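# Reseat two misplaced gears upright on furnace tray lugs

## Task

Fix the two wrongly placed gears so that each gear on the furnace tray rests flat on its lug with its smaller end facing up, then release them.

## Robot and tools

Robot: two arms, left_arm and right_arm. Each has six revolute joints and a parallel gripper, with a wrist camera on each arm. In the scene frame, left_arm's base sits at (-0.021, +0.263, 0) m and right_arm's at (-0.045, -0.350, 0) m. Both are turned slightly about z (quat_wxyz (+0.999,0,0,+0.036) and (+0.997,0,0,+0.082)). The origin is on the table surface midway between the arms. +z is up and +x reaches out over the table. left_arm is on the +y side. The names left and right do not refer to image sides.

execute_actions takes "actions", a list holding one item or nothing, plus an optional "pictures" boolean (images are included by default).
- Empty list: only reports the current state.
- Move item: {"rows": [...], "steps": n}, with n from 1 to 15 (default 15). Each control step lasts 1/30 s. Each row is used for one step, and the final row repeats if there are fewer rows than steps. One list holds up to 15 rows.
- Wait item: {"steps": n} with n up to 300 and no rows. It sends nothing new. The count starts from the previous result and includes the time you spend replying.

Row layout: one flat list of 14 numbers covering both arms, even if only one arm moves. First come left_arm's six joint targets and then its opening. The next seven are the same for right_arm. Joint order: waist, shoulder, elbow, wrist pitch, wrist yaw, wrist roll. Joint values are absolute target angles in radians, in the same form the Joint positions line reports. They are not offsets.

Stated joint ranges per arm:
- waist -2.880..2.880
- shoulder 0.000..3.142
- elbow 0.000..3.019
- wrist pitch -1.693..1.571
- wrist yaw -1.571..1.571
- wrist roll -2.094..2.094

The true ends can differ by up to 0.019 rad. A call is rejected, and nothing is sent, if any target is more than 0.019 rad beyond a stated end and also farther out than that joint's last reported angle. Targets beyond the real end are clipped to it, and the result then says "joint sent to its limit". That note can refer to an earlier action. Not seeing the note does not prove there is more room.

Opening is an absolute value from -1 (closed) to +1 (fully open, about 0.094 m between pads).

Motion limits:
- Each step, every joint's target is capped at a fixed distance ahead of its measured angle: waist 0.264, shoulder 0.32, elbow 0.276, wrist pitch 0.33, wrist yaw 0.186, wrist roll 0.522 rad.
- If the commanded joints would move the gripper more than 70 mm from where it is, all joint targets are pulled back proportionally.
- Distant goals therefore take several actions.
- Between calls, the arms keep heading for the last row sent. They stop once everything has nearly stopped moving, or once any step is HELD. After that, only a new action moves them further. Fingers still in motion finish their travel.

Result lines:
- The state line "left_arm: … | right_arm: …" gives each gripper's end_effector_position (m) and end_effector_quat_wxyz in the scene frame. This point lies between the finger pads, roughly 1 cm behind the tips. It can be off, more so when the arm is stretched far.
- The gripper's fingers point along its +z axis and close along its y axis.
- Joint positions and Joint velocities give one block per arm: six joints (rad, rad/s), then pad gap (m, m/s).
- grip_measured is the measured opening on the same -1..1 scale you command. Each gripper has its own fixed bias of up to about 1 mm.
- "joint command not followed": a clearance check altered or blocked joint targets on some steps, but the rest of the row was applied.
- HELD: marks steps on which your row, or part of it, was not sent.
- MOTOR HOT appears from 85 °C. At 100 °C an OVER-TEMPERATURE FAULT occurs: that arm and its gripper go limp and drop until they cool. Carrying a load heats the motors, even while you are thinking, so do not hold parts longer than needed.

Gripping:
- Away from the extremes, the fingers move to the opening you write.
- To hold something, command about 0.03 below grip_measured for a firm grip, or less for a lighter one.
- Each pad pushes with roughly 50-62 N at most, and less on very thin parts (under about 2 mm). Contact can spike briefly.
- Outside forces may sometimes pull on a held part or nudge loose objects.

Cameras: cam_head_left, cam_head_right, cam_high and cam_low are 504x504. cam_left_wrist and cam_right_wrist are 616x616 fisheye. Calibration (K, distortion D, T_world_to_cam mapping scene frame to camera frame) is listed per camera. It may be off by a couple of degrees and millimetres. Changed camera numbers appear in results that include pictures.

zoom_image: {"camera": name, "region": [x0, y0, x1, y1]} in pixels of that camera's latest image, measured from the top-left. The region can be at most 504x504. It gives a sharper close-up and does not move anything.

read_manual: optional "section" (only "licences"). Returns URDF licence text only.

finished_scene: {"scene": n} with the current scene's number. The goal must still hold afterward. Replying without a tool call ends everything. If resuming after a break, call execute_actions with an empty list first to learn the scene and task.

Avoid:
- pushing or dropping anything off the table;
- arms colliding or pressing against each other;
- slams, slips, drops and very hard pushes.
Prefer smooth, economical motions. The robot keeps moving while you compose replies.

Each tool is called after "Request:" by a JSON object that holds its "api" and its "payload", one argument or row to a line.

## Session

Request:
{"api": "execute_actions", "payload": {
  "actions": []
}}

Request:
{"api": "zoom_image", "payload": {
  "camera": "cam_high",
  "region": [0, 0, 504, 504]
}}

Scene clock: 0.00 s of 6880.00 s.
left_arm: end_effector_position=(+0.3423, +0.4236, +0.2761) grip_measured=+1.000 end_effector_quat_wxyz=(+0.378, -0.014, +0.921, -0.093) | right_arm: end_effector_position=(+0.3804, +0.2018, +0.1290) grip_measured=+1.000 end_effector_quat_wxyz=(+0.028, +0.283, +0.958, -0.021)
Joint positions: left_arm=[ 0.586  1.035  0.949 -0.908  0.589  0.45   0.094] | right_arm=[ 0.768  2.279  2.28  -1.591  0.067  1.506  0.094]
Joint velocities: left_arm=[-0.005 -0.015  0.002  0.002 -0.022 -0.051  0.   ] | right_arm=[-0.005 -0.015 -0.007 -0.002 -0.007 -0.095  0.   ]
camera_calibration (this result's frames):
cam_left_wrist: T_world_to_cam=[[-0.0510157, -0.983519, 0.173456, 0.389762], [-0.989851, 0.0267288, -0.139572, 0.367014], [0.132636, -0.178816, -0.974901, 0.421897], [0, 0, 0, 1]] pos_world=[0.327215, 0.44897, 0.394926]
cam_right_wrist: T_world_to_cam=[[-0.545479, -0.838098, 0.00666508, 0.380916], [-0.704456, 0.462777, 0.538126, 0.109881], [-0.454087, 0.288841, -0.842838, 0.344647], [0, 0, 0, 1]] pos_world=[0.441688, 0.168846, 0.228813]

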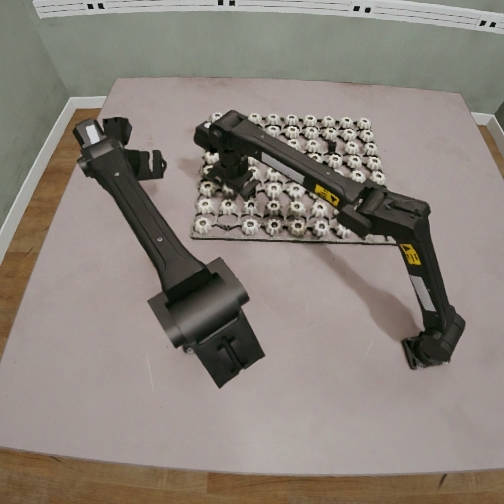

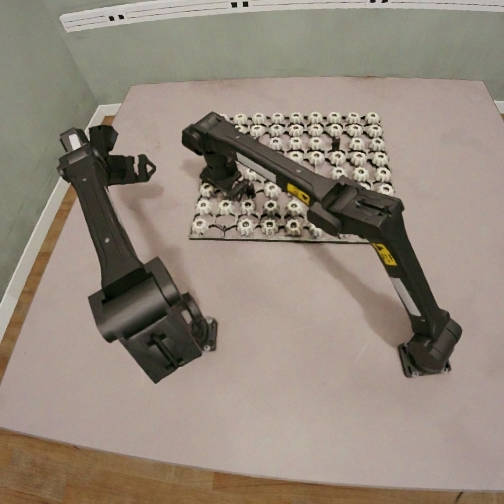

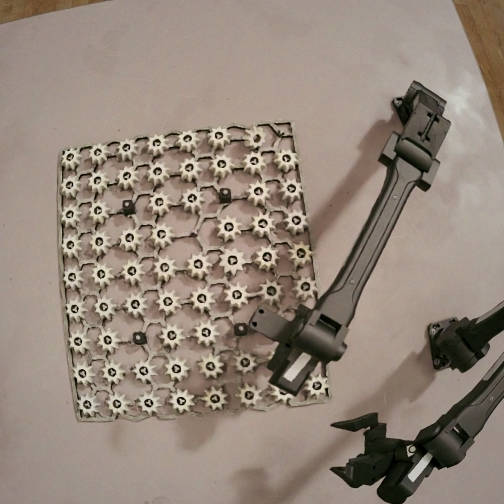

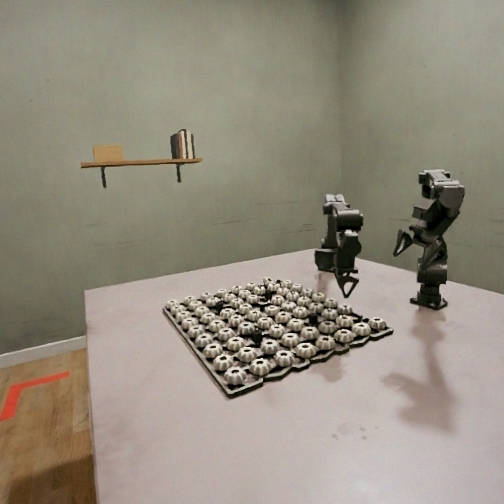

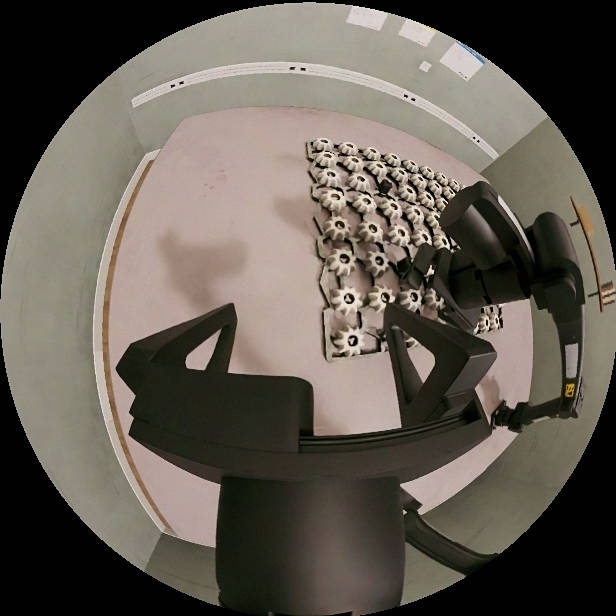

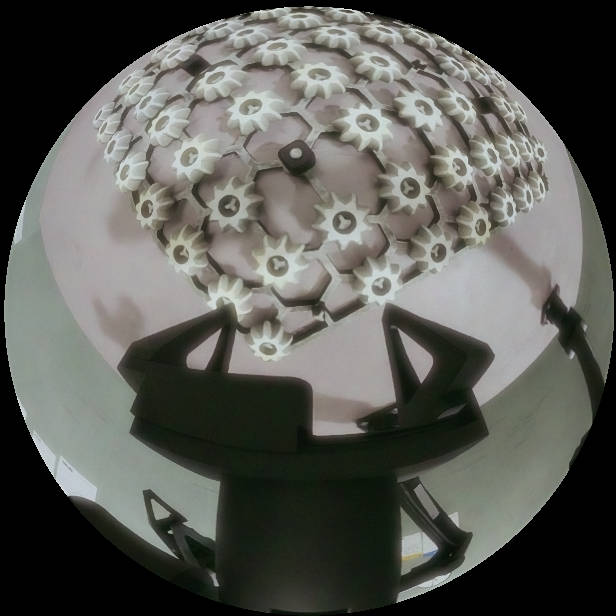

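Region (0, 0, 504, 504) of cam_high's 504x504 image, scaled by 1.000.

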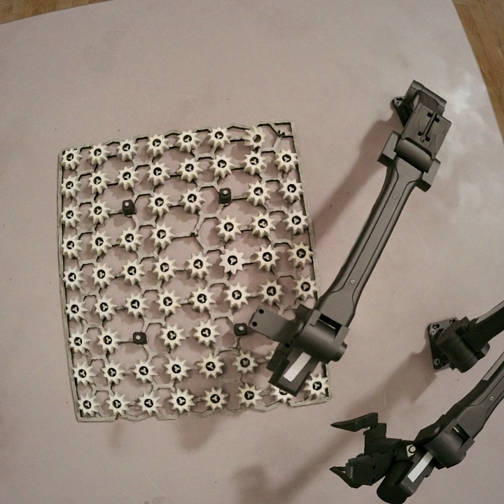

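Request:
{"api": "zoom_image", "payload": {
  "camera": "cam_high",
  "region": [50, 110, 330, 320]
}}

Region (50, 110, 330, 320) of cam_high's 504x504 image, scaled by 1.800, with more detail than that image has; it fills the top 378 rows of this view, and the rest is white.

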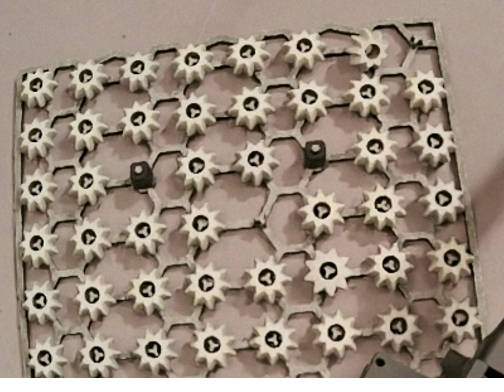

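Request:
{"api": "execute_actions", "payload": {
  "actions": [
    {"rows":[[0.586,1.035,0.949,-0.908,0.589,0.45,0.4,0.3,1.6,1.5,-1.2,0,0,0.45]]}
  ],
  "pictures": false
}}

Request:
{"api": "execute_actions", "payload": {
  "actions": [
    {"steps":25}
  ],
  "pictures": false
}}

Request:
{"api": "execute_actions", "payload": {
  "actions": [
    {"rows":[[-0.548,1.845,1.54,-1.225,0,0,0.4,0,1.246,0.70,-0.424,0,0,0.45]]}
  ],
  "pictures": false
}}

Request:
{"api": "execute_actions", "payload": {
  "actions": [
    {"steps":60}
  ]
}}

Scene clock: 36.20 s of 6880.00 s.
left_arm: end_effector_position=(+0.3423, +0.4236, +0.2761) grip_measured=+0.403 end_effector_quat_wxyz=(+0.378, -0.014, +0.921, -0.093) | right_arm: end_effector_position=(+0.4576, +0.0108, +0.1454) grip_measured=+0.452 end_effector_quat_wxyz=(+0.037, +0.202, +0.978, +0.034)
Joint positions: left_arm=[ 0.586  1.035  0.949 -0.908  0.589  0.45   0.066] | right_arm=[ 0.462  1.932  1.745 -1.284  0.008  1.033  0.068]
Joint velocities: left_arm=[ 0.015 -0.005 -0.017  0.007 -0.007 -0.051  0.001] | right_arm=[-0.943 -0.982 -1.233  0.383 -0.066 -1.179  0.001]
Steps of this call (steps 1 to 90: nothing new was sent; then 32.70 s passed at rest; steps 91 to 105: all 15 steps of this action). Readings (joint positions):
91: left_arm=[0.586 1.035 0.949 -0.908 0.589 0.450] | right_arm=[0.763 2.271 2.263 -1.571 0.057 1.483]
92: left_arm=[0.586 1.035 0.949 -0.908 0.589 0.450] | right_arm=[0.759 2.252 2.225 -1.535 0.045 1.451]
94: left_arm=[0.586 1.035 0.949 -0.908 0.589 0.450] | right_arm=[0.737 2.212 2.150 -1.472 0.030 1.391]
98: left_arm=[0.586 1.035 0.949 -0.908 0.589 0.450] | right_arm=[0.661 2.123 2.005 -1.378 0.014 1.267]
105: the state above

Scene clock: 37.03 s of 6880.00 s.
left_arm: end_effector_position=(+0.3423, +0.4236, +0.2761) grip_measured=+0.403 end_effector_quat_wxyz=(+0.378, -0.014, +0.921, -0.093) | right_arm: end_effector_position=(+0.4383, -0.1070, +0.2247) grip_measured=+0.452 end_effector_quat_wxyz=(+0.117, -0.219, +0.968, +0.029)
Joint positions: left_arm=[ 0.586  1.035  0.949 -0.908  0.589  0.45   0.066] | right_arm=[ 0.304  1.605  1.492 -1.215  0.001  0.022  0.068]
Joint velocities: left_arm=[ 0.015 -0.005  0.007 -0.027  0.022 -0.007  0.   ] | right_arm=[-0.005  0.015 -0.002  0.007 -0.051 -0.081  0.   ]
Steps of this call (steps 1 to 25: the robot went on to your last target). Readings (joint positions):
1: left_arm=[0.586 1.035 0.949 -0.908 0.589 0.450] | right_arm=[0.431 1.897 1.701 -1.274 0.008 0.990]
2: left_arm=[0.586 1.035 0.949 -0.908 0.589 0.450] | right_arm=[0.399 1.860 1.658 -1.265 0.008 0.943]
4: left_arm=[0.586 1.035 0.949 -0.908 0.589 0.450] | right_arm=[0.340 1.783 1.578 -1.248 0.007 0.820]
8: left_arm=[0.586 1.035 0.949 -0.908 0.589 0.450] | right_arm=[0.263 1.636 1.492 -1.230 0.006 0.449]
25: the state above

Scene clock: 37.53 s of 6880.00 s.
left_arm: end_effector_position=(+0.5002, +0.2969, +0.1313) grip_measured=+0.403 end_effector_quat_wxyz=(+0.038, +0.022, +0.999, -0.007) | right_arm: end_effector_position=(+0.3663, -0.2944, +0.1051) grip_measured=+0.452 end_effector_quat_wxyz=(+0.276, -0.058, +0.959, +0.020)
Joint positions: left_arm=[-0.     1.71   1.392 -1.179  0.021  0.116  0.066] | right_arm=[-0.026  1.224  0.684 -0.47   0.004  0.016  0.068]
Joint velocities: left_arm=[-1.109  1.011  0.222 -0.081 -0.212 -0.256  0.   ] | right_arm=[ 0.269  0.396 -0.52   0.066  0.007 -0.11  -0.001]
Steps of this call (steps 1 to 15: all 15 steps of this action). Readings (joint positions):
1: left_arm=[0.572 1.048 0.965 -0.949 0.528 0.409] | right_arm=[0.297 1.596 1.474 -1.186 -0.001 0.021]
2: left_arm=[0.539 1.080 1.003 -1.020 0.460 0.357] | right_arm=[0.286 1.572 1.432 -1.132 -0.003 0.021]
4: left_arm=[0.445 1.180 1.089 -1.101 0.341 0.283] | right_arm=[0.237 1.508 1.334 -1.041 -0.003 0.021]
8: left_arm=[0.263 1.397 1.242 -1.157 0.139 0.194] | right_arm=[0.075 1.339 1.076 -0.753 -0.003 0.019]
15: the state above

Scene clock: 39.53 s of 6880.00 s.
left_arm: end_effector_position=(+0.4679, +0.0141, +0.0949) grip_measured=+0.403 end_effector_quat_wxyz=(-0.003, +0.240, +0.971, -0.000) | right_arm: end_effector_position=(+0.3622, -0.2842, +0.0867) grip_measured=+0.452 end_effector_quat_wxyz=(+0.263, -0.072, +0.962, +0.022)
Joint positions: left_arm=[-0.543  1.854  1.494 -1.216  0.002  0.015  0.066] | right_arm=[-0.001  1.26   0.667 -0.443  0.002  0.012  0.068]
Joint velocities: left_arm=[ 0.005 -0.015  0.012  0.012 -0.007  0.007 -0.   ] | right_arm=[-0.015 -0.005  0.007 -0.022 -0.095 -0.007  0.   ]
Steps of this call (steps 1 to 45: the robot went on to your last target; steps 46 to 60: nothing new was sent). Readings (joint positions):
1: left_arm=[-0.038 1.742 1.398 -1.180 0.016 0.108] | right_arm=[-0.017 1.238 0.671 -0.468 0.003 0.015]
2: left_arm=[-0.078 1.769 1.402 -1.183 0.013 0.100] | right_arm=[-0.010 1.251 0.668 -0.466 0.002 0.015]
4: left_arm=[-0.158 1.812 1.403 -1.187 0.009 0.087] | right_arm=[-0.002 1.265 0.667 -0.455 0.002 0.013]
8: left_arm=[-0.325 1.853 1.403 -1.193 -0.002 0.070] | right_arm=[-0.001 1.262 0.667 -0.444 0.002 0.013]
60: the state above
All arms were judged still, so your last target was given up. Only a new action makes them travel on or press farther. Fingers that are still opening or closing keep moving.
camera_calibration (this result's frames):
cam_left_wrist: T_world_to_cam=[[-0.474398, -0.88031, -0.00095305, 0.238108], [-0.702691, 0.378027, 0.602761, 0.267193], [-0.530256, 0.286618, -0.797921, 0.442136], [0, 0, 0, 1]] pos_world=[0.535157, -0.018121, 0.191963]
cam_right_wrist: T_world_to_cam=[[0.156368, -0.987481, -0.0207666, -0.330241], [-0.982454, -0.157667, 0.0996232, 0.307129], [-0.10165, 0.00482436, -0.994809, 0.245898], [0, 0, 0, 1]] pos_world=[0.378375, -0.278869, 0.207166]

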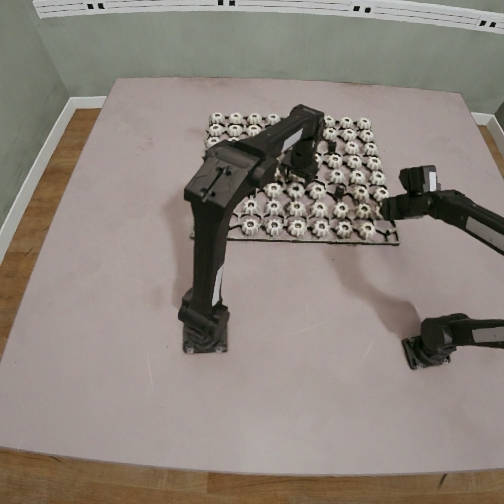

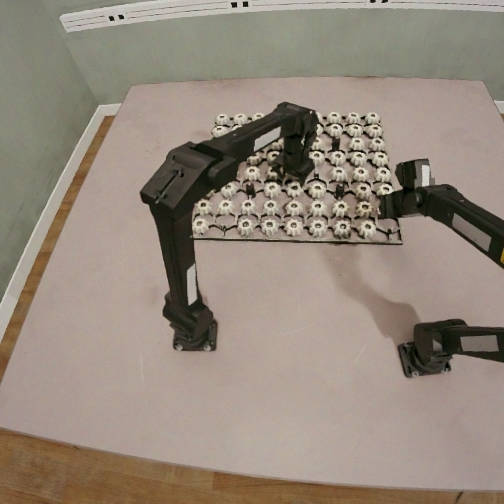

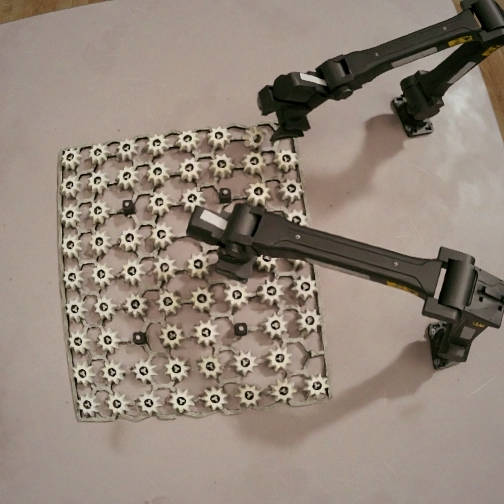

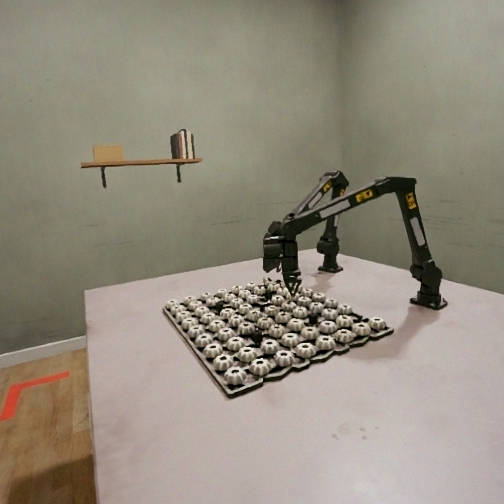

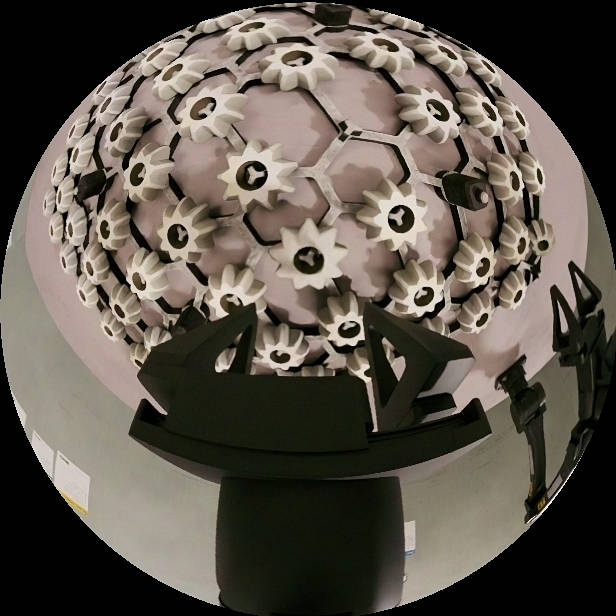

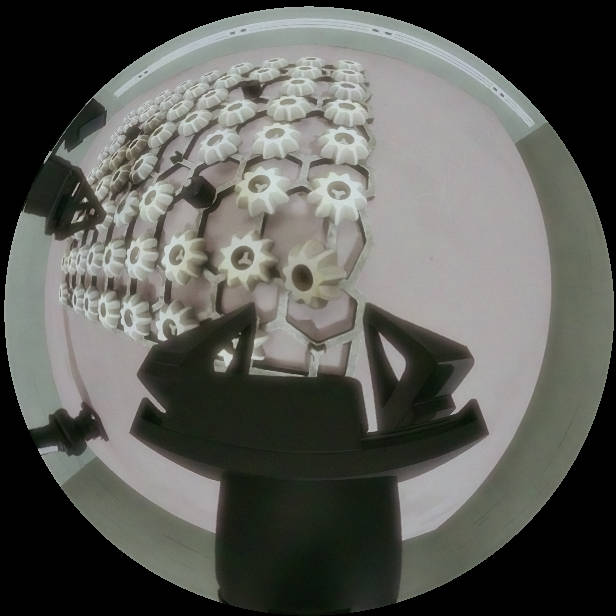

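Request:
{"api": "execute_actions", "payload": {
  "actions": [
    {"rows":[[-0.54,1.90,1.48,-1.14,0,0,0.4,0.223,1.60,1.09,-0.991,0.6,1.32,0.45]]}
  ],
  "pictures": false
}}

Request:
{"api": "execute_actions", "payload": {
  "actions": [
    {"rows":[[-0.54,1.945,1.443,-1.07,0,0,0.4,0.223,1.62,1.09,-0.991,0.6,1.32,0.45]]}
  ],
  "pictures": false
}}

Request:
{"api": "execute_actions", "payload": {
  "actions": [
    {"steps":30}
  ]
}}

Scene clock: 69.17 s of 6880.00 s.
left_arm: end_effector_position=(+0.4783, +0.0088, +0.0743) grip_measured=+0.403 end_effector_quat_wxyz=(+0.009, +0.240, +0.971, -0.003) | right_arm: end_effector_position=(+0.4002, -0.2698, +0.0874) grip_measured=+0.452 end_effector_quat_wxyz=(+0.220, +0.367, +0.882, -0.196)
Joint positions: left_arm=[-0.543  1.887  1.486 -1.15   0.002  0.015  0.066] | right_arm=[ 0.231  1.625  1.069 -0.979  0.597  1.172  0.068]
Joint velocities: left_arm=[-0.005 -0.005 -0.007 -0.002  0.051  0.051 -0.   ] | right_arm=[-0.122 -0.22  -0.012 -0.007  0.051  0.93  -0.001]
Steps of this call (steps 1 to 90: nothing new was sent; then 26.13 s passed at rest; steps 91 to 105: all 15 steps of this action). Readings (joint positions):
91: left_arm=[-0.543 1.855 1.493 -1.206 0.002 0.015] | right_arm=[0.013 1.275 0.684 -0.487 0.065 0.065]
92: left_arm=[-0.543 1.856 1.492 -1.186 0.002 0.015] | right_arm=[0.041 1.312 0.727 -0.571 0.143 0.137]
94: left_arm=[-0.543 1.864 1.492 -1.160 0.002 0.015] | right_arm=[0.125 1.442 0.855 -0.760 0.323 0.310]
98: left_arm=[-0.543 1.882 1.491 -1.150 0.002 0.015] | right_arm=[0.240 1.648 1.061 -0.941 0.583 0.696]
105: the state above

Scene clock: 69.67 s of 6880.00 s.
left_arm: end_effector_position=(+0.4748, +0.0106, +0.0314) grip_measured=+0.403 end_effector_quat_wxyz=(-0.003, +0.240, +0.971, -0.000) | right_arm: end_effector_position=(+0.4010, -0.2732, +0.0912) grip_measured=+0.452 end_effector_quat_wxyz=(+0.234, +0.428, +0.854, -0.180)
Joint positions: left_arm=[-0.543  1.941  1.445 -1.081  0.002  0.015  0.066] | right_arm=[ 0.224  1.616  1.069 -0.98   0.599  1.302  0.068]
Joint velocities: left_arm=[-0.005  0.005 -0.007  0.012  0.037 -0.022 -0.   ] | right_arm=[-0.015 -0.005 -0.022 -0.012 -0.037  0.095  0.   ]
Steps of this call (steps 1 to 15: all 15 steps of this action). Readings (joint positions):
1: left_arm=[-0.543 1.888 1.481 -1.137 0.002 0.015] | right_arm=[0.228 1.619 1.069 -0.979 0.598 1.199]
2: left_arm=[-0.543 1.889 1.475 -1.115 0.002 0.015] | right_arm=[0.225 1.616 1.069 -0.979 0.599 1.221]
4: left_arm=[-0.543 1.900 1.464 -1.090 0.002 0.015] | right_arm=[0.224 1.615 1.069 -0.979 0.599 1.253]
8: left_arm=[-0.543 1.929 1.451 -1.082 0.002 0.015] | right_arm=[0.224 1.616 1.069 -0.980 0.599 1.285]
15: the state above

Scene clock: 70.67 s of 6880.00 s.
left_arm: end_effector_position=(+0.4749, +0.0106, +0.0314) grip_measured=+0.403 end_effector_quat_wxyz=(-0.003, +0.240, +0.971, -0.000) | right_arm: end_effector_position=(+0.4010, -0.2732, +0.0912) grip_measured=+0.452 end_effector_quat_wxyz=(+0.235, +0.430, +0.853, -0.180)
Joint positions: left_arm=[-0.543  1.941  1.445 -1.08   0.002  0.015  0.066] | right_arm=[ 0.224  1.616  1.069 -0.98   0.599  1.307  0.068]
Joint velocities: left_arm=[ 0.005 -0.005  0.002 -0.002 -0.037  0.007 -0.   ] | right_arm=[-0.015 -0.005 -0.017 -0.007 -0.022 -0.022  0.   ]
Steps of this call (steps 1 to 15: the robot went on to your last target; steps 16 to 30: nothing new was sent). Readings (joint positions):
1: left_arm=[-0.543 1.941 1.445 -1.080 0.002 0.015] | right_arm=[0.224 1.616 1.069 -0.980 0.599 1.304]
2: left_arm=[-0.543 1.941 1.445 -1.080 0.002 0.015] | right_arm=[0.224 1.616 1.069 -0.980 0.599 1.304]
4: left_arm=[-0.543 1.941 1.445 -1.080 0.002 0.015] | right_arm=[0.224 1.616 1.069 -0.980 0.599 1.306]
8: left_arm=[-0.543 1.941 1.445 -1.080 0.002 0.015] | right_arm=[0.224 1.616 1.069 -0.980 0.599 1.306]
30: the state above
All arms were judged still, so your last target was given up. Only a new action makes them travel on or press farther. Fingers that are still opening or closing keep moving.
camera_calibration (this result's frames):
cam_left_wrist: T_world_to_cam=[[-0.474398, -0.88031, -0.00095305, 0.238242], [-0.702691, 0.378027, 0.602761, 0.311755], [-0.530256, 0.286618, -0.797921, 0.396176], [0, 0, 0, 1]] pos_world=[0.542163, -0.0216759, 0.128431]
cam_right_wrist: T_world_to_cam=[[-0.814769, -0.572834, 0.0895205, 0.167246], [-0.571468, 0.819509, 0.0427637, 0.453853], [-0.0978593, -0.0163156, -0.995067, 0.247016], [0, 0, 0, 1]] pos_world=[0.419802, -0.272103, 0.211417]

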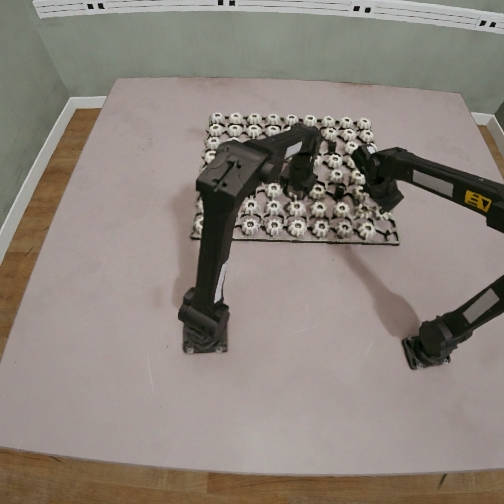

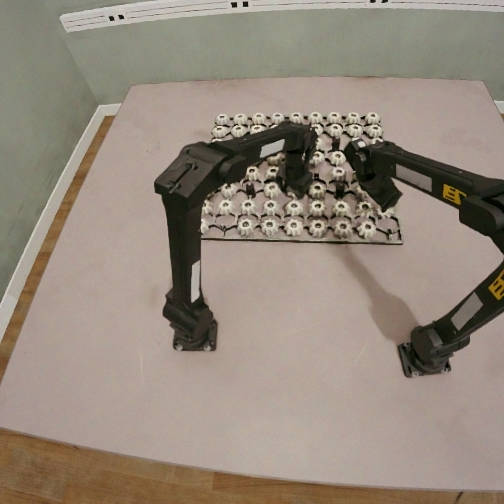

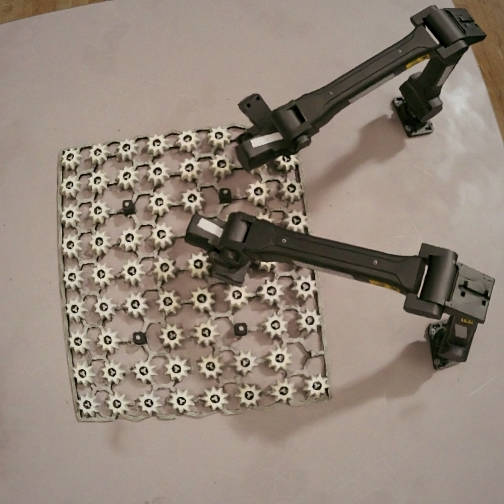

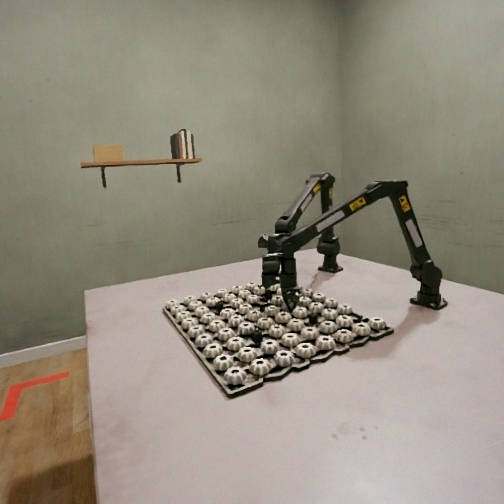

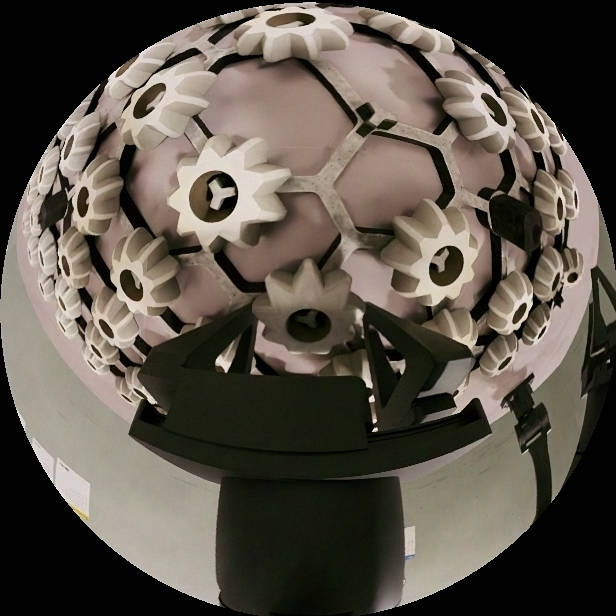

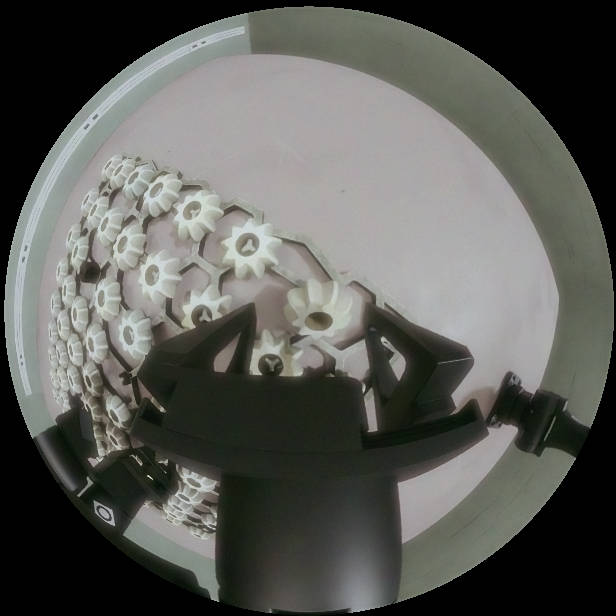

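Request:
{"api": "execute_actions", "payload": {
  "actions": [
    {"rows":[[-0.54,1.96,1.445,-1.045,0,0,0.4,0.223,1.715,1.005,-0.855,0.6,1.32,0.45]]}
  ],
  "pictures": false
}}

Request:
{"api": "execute_actions", "payload": {
  "actions": [
    {"steps":10}
  ]
}}

Scene clock: 80.80 s of 6880.00 s.
left_arm: end_effector_position=(+0.4803, +0.0078, +0.0314) grip_measured=+0.403 end_effector_quat_wxyz=(+0.009, +0.240, +0.971, -0.003) | right_arm: end_effector_position=(+0.3961, -0.2820, +0.0347) grip_measured=+0.452 end_effector_quat_wxyz=(+0.229, +0.435, +0.849, -0.196)
Joint positions: left_arm=[-0.543  1.941  1.445 -1.055  0.002  0.015  0.066] | right_arm=[ 0.214  1.711  1.009 -0.86   0.613  1.322  0.068]
Joint velocities: left_arm=[ 0.015 -0.005  0.002 -0.007  0.007  0.037 -0.   ] | right_arm=[-0.005 -0.005 -0.002  0.007  0.022 -0.022 -0.001]
Steps of this call (steps 1 to 90: nothing new was sent; then 6.63 s passed at rest; steps 91 to 105: all 15 steps of this action). Readings (joint positions):
91: left_arm=[-0.543 1.941 1.445 -1.076 0.002 0.015] | right_arm=[0.224 1.620 1.061 -0.960 0.601 1.307]
92: left_arm=[-0.543 1.941 1.445 -1.069 0.002 0.015] | right_arm=[0.224 1.626 1.050 -0.922 0.601 1.307]
94: left_arm=[-0.543 1.941 1.445 -1.059 0.002 0.015] | right_arm=[0.224 1.658 1.029 -0.883 0.601 1.307]
98: left_arm=[-0.543 1.941 1.445 -1.055 0.002 0.015] | right_arm=[0.218 1.711 1.009 -0.861 0.620 1.322]
105: the state above

Scene clock: 81.13 s of 6880.00 s.
left_arm: end_effector_position=(+0.4803, +0.0078, +0.0314) grip_measured=+0.403 end_effector_quat_wxyz=(+0.009, +0.240, +0.971, -0.003) | right_arm: end_effector_position=(+0.3961, -0.2820, +0.0347) grip_measured=+0.452 end_effector_quat_wxyz=(+0.229, +0.435, +0.849, -0.196)
Joint positions: left_arm=[-0.543  1.941  1.445 -1.055  0.002  0.015  0.066] | right_arm=[ 0.214  1.711  1.009 -0.86   0.613  1.322  0.068]
Joint velocities: left_arm=[-0.015 -0.005 -0.002 -0.002  0.007  0.007  0.001] | right_arm=[ 0.005  0.005 -0.007 -0.002  0.022 -0.066 -0.001]
Steps of this call (steps 1 to 10: the robot went on to your last target). Readings (joint positions):
1: left_arm=[-0.543 1.941 1.445 -1.055 0.002 0.015] | right_arm=[0.214 1.711 1.009 -0.860 0.613 1.322]
2: left_arm=[-0.543 1.941 1.445 -1.055 0.002 0.015] | right_arm=[0.214 1.711 1.009 -0.860 0.613 1.322]
4: left_arm=[-0.543 1.941 1.445 -1.055 0.002 0.015] | right_arm=[0.214 1.711 1.009 -0.860 0.613 1.322]
8: left_arm=[-0.543 1.941 1.445 -1.055 0.002 0.015] | right_arm=[0.214 1.711 1.009 -0.860 0.613 1.322]
10: the state above
camera_calibration (this result's frames):
cam_left_wrist: T_world_to_cam=[[-0.47437, -0.880324, -0.00156582, 0.238399], [-0.7158, 0.384678, 0.582798, 0.323465], [-0.512449, 0.277583, -0.812616, 0.391859], [0, 0, 0, 1]] pos_world=[0.545434, -0.0233353, 0.130289]
cam_right_wrist: T_world_to_cam=[[-0.825243, -0.552274, 0.118187, 0.172208], [-0.552373, 0.832865, 0.0349215, 0.457166], [-0.11772, -0.0364648, -0.992377, 0.192264], [0, 0, 0, 1]] pos_world=[0.417273, -0.278641, 0.15448]

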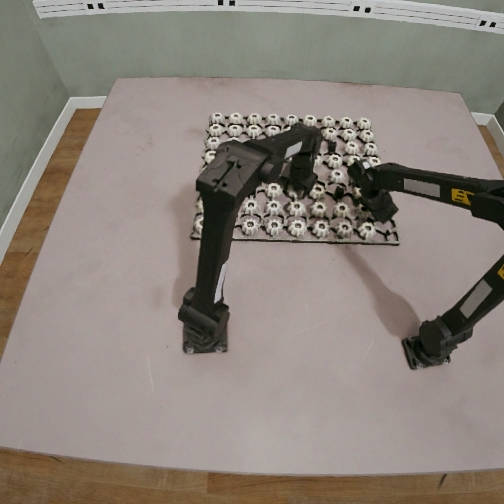

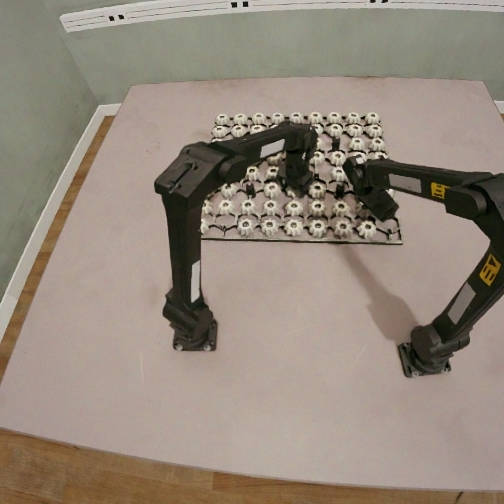

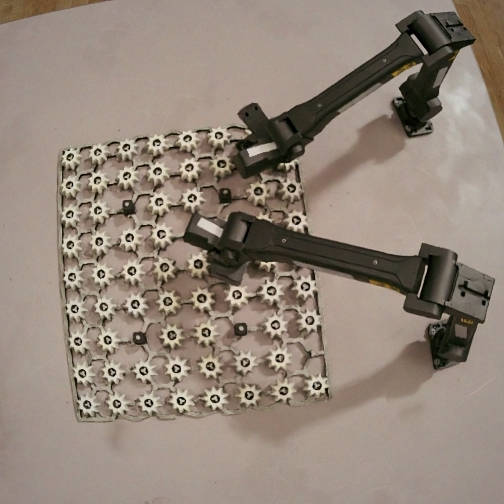

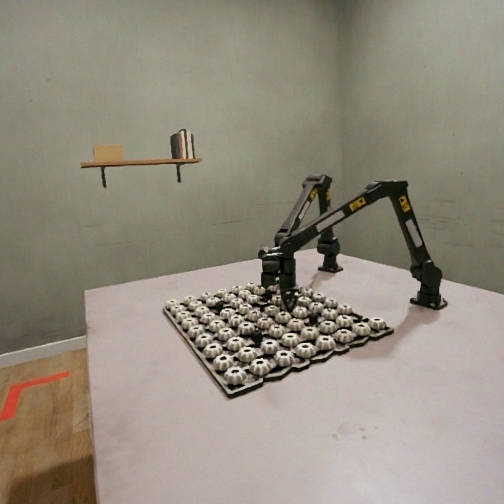

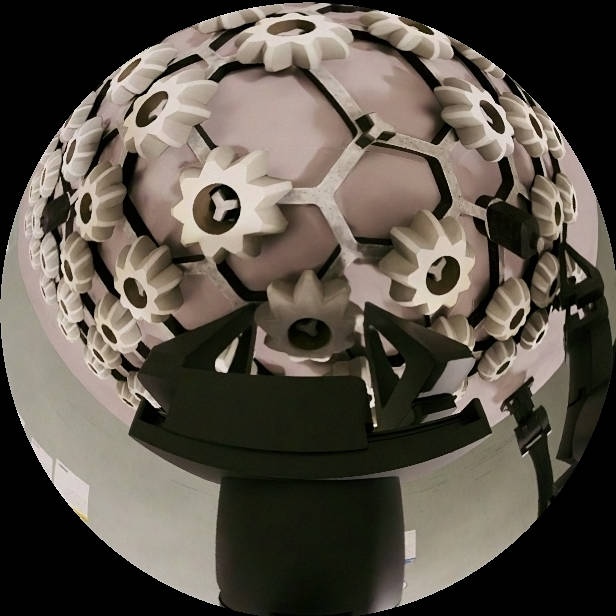

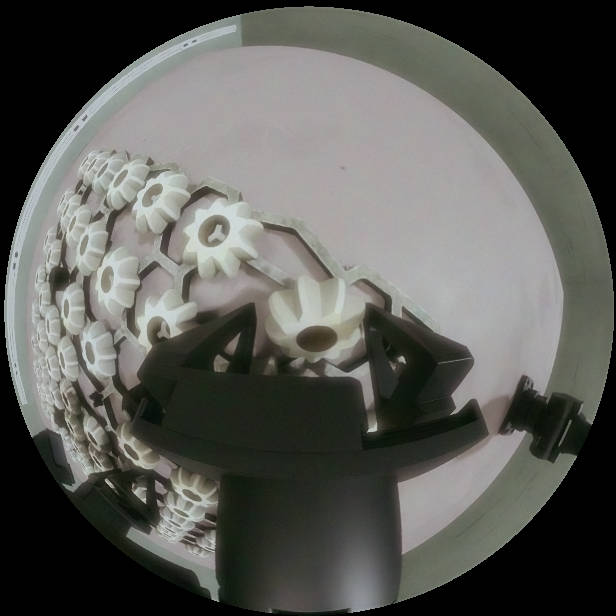

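Request:
{"api": "execute_actions", "payload": {
  "actions": [
    {"rows":[[-0.543,1.941,1.445,-1.055,0,0,0.0,0.214,1.711,1.009,-0.86,0.61,1.32,0.0]]}
  ],
  "pictures": false
}}

Request:
{"api": "execute_actions", "payload": {
  "actions": [
    {"rows":[[-0.543,1.80,1.60,-1.29,0,0,0.0,0.214,1.58,1.12,-1.05,0.61,1.32,0.0]]}
  ],
  "pictures": false
}}

Request:
{"api": "execute_actions", "payload": {
  "actions": [
    {"rows":[[-0.6,1.4,1.1,-0.6,0.4,0,0.0,-0.173,1.63,1.13,-0.994,-0.37,1.57,0.0]]}
  ],
  "pictures": false
}}

Request:
{"api": "execute_actions", "payload": {
  "actions": [
    {"steps":10}
  ],
  "pictures": false
}}

Request:
{"api": "execute_actions", "payload": {
  "actions": [
    {"rows":[[-0.642,1.051,0.40,0.70,0.98,0,0.0,-0.173,1.65,1.13,-0.994,-0.37,1.57,0.0]]}
  ],
  "pictures": false
}}

Request:
{"api": "execute_actions", "payload": {
  "actions": [
    {"steps":40}
  ]
}}

Scene clock: 111.37 s of 6880.00 s.
left_arm: end_effector_position=(+0.4804, +0.0080, +0.0314) grip_measured=+0.201 end_effector_quat_wxyz=(+0.010, +0.239, +0.971, -0.002) | right_arm: end_effector_position=(+0.3962, -0.2823, +0.0348) grip_measured=+0.209 end_effector_quat_wxyz=(+0.230, +0.435, +0.848, -0.196)
Joint positions: left_arm=[-0.543  1.941  1.445 -1.055  0.     0.014  0.056] | right_arm=[ 0.214  1.711  1.009 -0.86   0.614  1.322  0.057]
Joint velocities: left_arm=[-0.005 -0.005 -0.002  0.017 -0.007  0.037 -0.   ] | right_arm=[-0.015 -0.024  0.002  0.002 -0.037 -0.051  0.001]
Steps of this call (steps 1 to 15: the robot went on to your last target; steps 16 to 90: nothing new was sent; then 26.73 s passed at rest; steps 91 to 105: all 15 steps of this action). Readings (joint positions):
91: left_arm=[-0.543 1.941 1.445 -1.055 0.000 0.014] | right_arm=[0.214 1.711 1.009 -0.860 0.615 1.322]
92: left_arm=[-0.543 1.941 1.445 -1.055 0.000 0.014] | right_arm=[0.214 1.711 1.009 -0.860 0.615 1.322]
94: left_arm=[-0.543 1.941 1.445 -1.055 0.000 0.014] | right_arm=[0.214 1.711 1.009 -0.860 0.614 1.322]
98: left_arm=[-0.543 1.941 1.445 -1.055 0.000 0.014] | right_arm=[0.214 1.711 1.009 -0.860 0.614 1.322]
105: the state above

Scene clock: 111.87 s of 6880.00 s.
left_arm: end_effector_position=(+0.4618, +0.0172, +0.1109) grip_measured=+0.201 end_effector_quat_wxyz=(-0.016, +0.239, +0.971, +0.003) | right_arm: end_effector_position=(+0.3928, -0.2821, +0.1037) grip_measured=+0.209 end_effector_quat_wxyz=(+0.228, +0.436, +0.849, -0.191)
Joint positions: left_arm=[-0.543  1.839  1.517 -1.28   0.002  0.014  0.056] | right_arm=[ 0.214  1.59   1.073 -1.039  0.604  1.322  0.057]
Joint velocities: left_arm=[-0.005 -0.151  0.198 -0.037 -0.007 -0.022  0.   ] | right_arm=[ 0.005  0.015 -0.007 -0.046 -0.007 -0.051 -0.001]
Steps of this call (steps 1 to 15: all 15 steps of this action). Readings (joint positions):
1: left_arm=[-0.543 1.940 1.450 -1.073 0.000 0.014] | right_arm=[0.214 1.707 1.014 -0.882 0.610 1.322]
2: left_arm=[-0.543 1.940 1.458 -1.097 0.002 0.014] | right_arm=[0.214 1.702 1.021 -0.925 0.605 1.322]
4: left_arm=[-0.543 1.934 1.478 -1.137 0.002 0.014] | right_arm=[0.214 1.677 1.026 -0.987 0.604 1.322]
8: left_arm=[-0.543 1.899 1.491 -1.221 0.002 0.014] | right_arm=[0.214 1.617 1.045 -1.036 0.604 1.322]
15: the state above

Scene clock: 112.37 s of 6880.00 s.
left_arm: end_effector_position=(+0.3934, -0.0617, +0.2188) grip_measured=+0.201 end_effector_quat_wxyz=(+0.256, +0.313, +0.876, -0.263) | right_arm: end_effector_position=(+0.3942, -0.3122, +0.0565) grip_measured=+0.209 end_effector_quat_wxyz=(-0.128, +0.705, +0.686, +0.125)
Joint positions: left_arm=[-0.609  1.378  1.08  -0.618  0.399  0.014  0.056] | right_arm=[-0.214  1.658  1.074 -1.005 -0.36   1.544  0.057]
Joint velocities: left_arm=[ 0.024  0.112  0.002 -0.007  0.081 -0.051 -0.   ] | right_arm=[ 0.415  0.005  0.002  0.012 -0.037  0.11  -0.   ]
Steps of this call (steps 1 to 15: all 15 steps of this action). Readings (joint positions):
1: left_arm=[-0.543 1.818 1.492 -1.231 0.056 0.014] | right_arm=[0.201 1.592 1.073 -1.038 0.547 1.344]
2: left_arm=[-0.541 1.774 1.427 -1.131 0.129 0.014] | right_arm=[0.178 1.593 1.074 -1.029 0.467 1.371]
4: left_arm=[-0.552 1.666 1.279 -0.975 0.262 0.014] | right_arm=[0.095 1.606 1.074 -1.019 0.324 1.415]
8: left_arm=[-0.594 1.466 1.087 -0.714 0.389 0.014] | right_arm=[-0.126 1.641 1.074 -1.007 -0.022 1.488]
15: the state above

Scene clock: 112.70 s of 6880.00 s.
left_arm: end_effector_position=(+0.3964, -0.0621, +0.2019) grip_measured=+0.201 end_effector_quat_wxyz=(+0.241, +0.311, +0.882, -0.259) | right_arm: end_effector_position=(+0.3918, -0.2897, +0.0569) grip_measured=+0.209 end_effector_quat_wxyz=(-0.134, +0.692, +0.699, +0.124)
Joint positions: left_arm=[-0.607  1.411  1.08  -0.618  0.399  0.014  0.056] | right_arm=[-0.165  1.658  1.074 -1.005 -0.366  1.556  0.057]
Joint velocities: left_arm=[-0.005  0.005  0.002  0.002 -0.081  0.022 -0.   ] | right_arm=[-0.034 -0.005  0.022  0.007 -0.037 -0.022 -0.001]
Steps of this call (steps 1 to 10: the robot went on to your last target). Readings (joint positions):
1: left_arm=[-0.609 1.382 1.080 -0.618 0.399 0.014] | right_arm=[-0.200 1.658 1.074 -1.005 -0.362 1.546]
2: left_arm=[-0.608 1.388 1.080 -0.618 0.399 0.014] | right_arm=[-0.187 1.658 1.074 -1.005 -0.364 1.549]
4: left_arm=[-0.607 1.398 1.080 -0.618 0.399 0.014] | right_arm=[-0.168 1.658 1.074 -1.005 -0.366 1.552]
8: left_arm=[-0.607 1.411 1.080 -0.618 0.399 0.014] | right_arm=[-0.163 1.658 1.074 -1.005 -0.366 1.555]
10: the state above

Scene clock: 113.20 s of 6880.00 s.
left_arm: end_effector_position=(+0.1985, -0.0498, +0.2241) grip_measured=+0.201 end_effector_quat_wxyz=(+0.467, +0.490, +0.540, -0.500) | right_arm: end_effector_position=(+0.3919, -0.2904, +0.0569) grip_measured=+0.209 end_effector_quat_wxyz=(-0.134, +0.693, +0.698, +0.124)
Joint positions: left_arm=[-0.648  1.066  0.348  0.604  0.978  0.013  0.056] | right_arm=[-0.166  1.658  1.074 -1.005 -0.366  1.557  0.057]
Joint velocities: left_arm=[ 0.005 -0.005  0.115  1.194 -0.081  0.007  0.001] | right_arm=[-0.005  0.015 -0.007 -0.012  0.007  0.007 -0.   ]
Steps of this call (steps 1 to 15: all 15 steps of this action). Readings (joint positions):
1: left_arm=[-0.606 1.399 1.053 -0.572 0.448 0.013] | right_arm=[-0.166 1.658 1.074 -1.005 -0.366 1.556]
2: left_arm=[-0.605 1.367 0.997 -0.483 0.512 0.013] | right_arm=[-0.166 1.658 1.074 -1.005 -0.366 1.557]
4: left_arm=[-0.610 1.269 0.854 -0.337 0.644 0.013] | right_arm=[-0.166 1.658 1.074 -1.005 -0.366 1.557]
8: left_arm=[-0.632 1.061 0.530 0.018 0.940 0.013] | right_arm=[-0.166 1.658 1.074 -1.005 -0.366 1.557]
15: the state above

Scene clock: 114.53 s of 6880.00 s.
left_arm: end_effector_position=(+0.1996, -0.0506, +0.2371) grip_measured=+0.201 end_effector_quat_wxyz=(+0.492, +0.496, +0.516, -0.495) | right_arm: end_effector_position=(+0.3919, -0.2904, +0.0569) grip_measured=+0.209 end_effector_quat_wxyz=(-0.134, +0.693, +0.698, +0.124)
Joint positions: left_arm=[-0.648  1.064  0.35   0.67   0.978  0.013  0.056] | right_arm=[-0.166  1.658  1.074 -1.005 -0.366  1.557  0.057]
Joint velocities: left_arm=[ 0.005 -0.024  0.007  0.002 -0.051 -0.037  0.   ] | right_arm=[-0.015 -0.015 -0.002 -0.002 -0.037 -0.007  0.001]
Steps of this call (steps 1 to 30: the robot went on to your last target; steps 31 to 40: nothing new was sent). Readings (joint positions):
1: left_arm=[-0.648 1.065 0.350 0.636 0.978 0.013] | right_arm=[-0.166 1.658 1.074 -1.005 -0.366 1.557]
2: left_arm=[-0.648 1.064 0.350 0.656 0.978 0.013] | right_arm=[-0.166 1.658 1.074 -1.005 -0.366 1.557]
4: left_arm=[-0.648 1.064 0.350 0.668 0.978 0.013] | right_arm=[-0.166 1.658 1.074 -1.005 -0.366 1.557]
8: left_arm=[-0.648 1.064 0.350 0.670 0.978 0.013] | right_arm=[-0.166 1.658 1.074 -1.005 -0.366 1.557]
40: the state above
All arms were judged still, so your last target was given up. Only a new action makes them travel on or press farther. Fingers that are still opening or closing keep moving.
camera_calibration (this result's frames):
cam_left_wrist: T_world_to_cam=[[-0.999717, -0.0199582, 0.0129627, 0.199128], [-0.0225226, 0.617505, -0.786245, 0.223143], [0.00768751, -0.786314, -0.617779, 0.227566], [0, 0, 0, 1]] pos_world=[0.202348, 0.0451211, 0.31345]
cam_right_wrist: T_world_to_cam=[[-0.999999, -0.000789584, -0.00129083, 0.396932], [-0.00151283, 0.539665, 0.841879, 0.114195], [0.0000318804, 0.84188, -0.539665, 0.396619], [0, 0, 0, 1]] pos_world=[0.397091, -0.395219, 0.118416]

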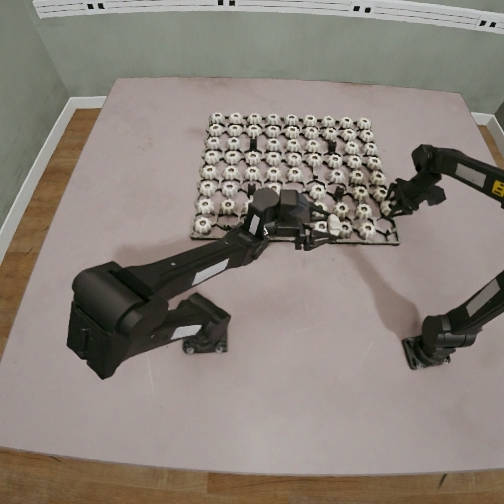

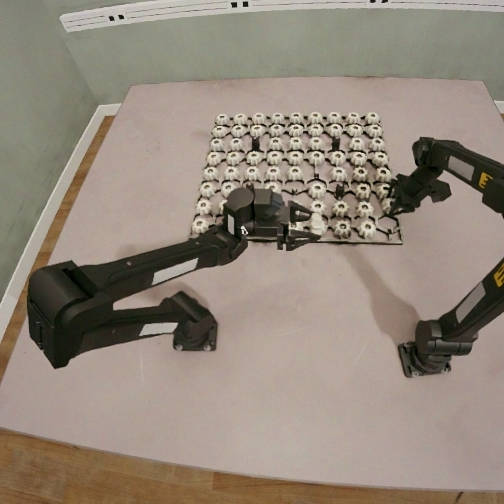

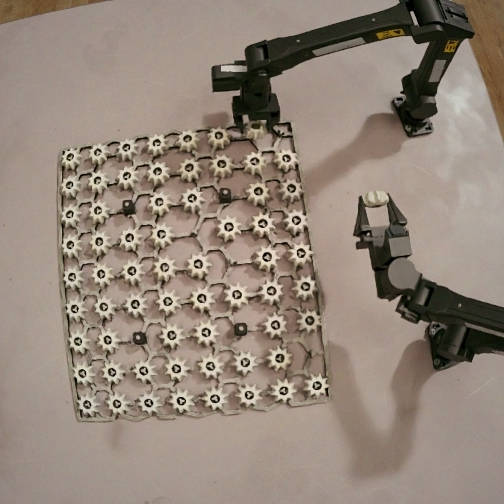

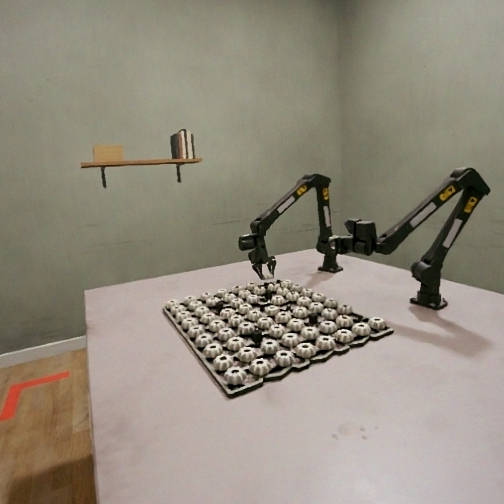

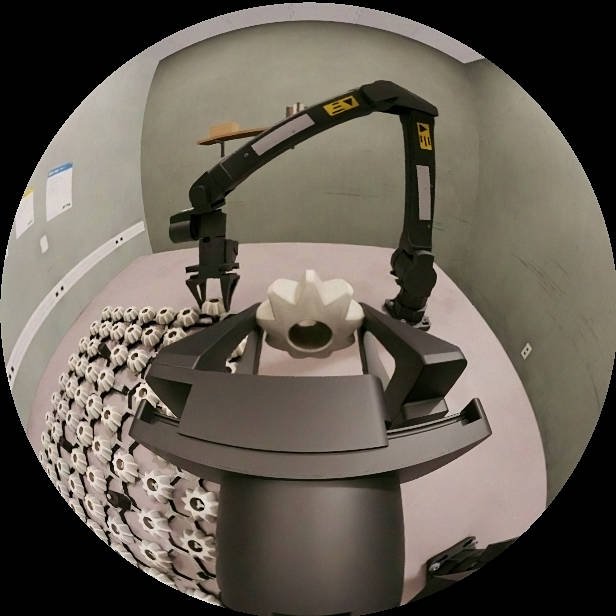

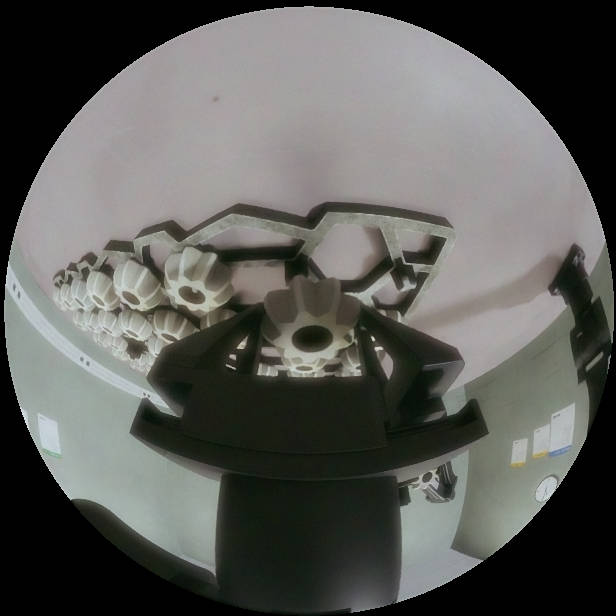

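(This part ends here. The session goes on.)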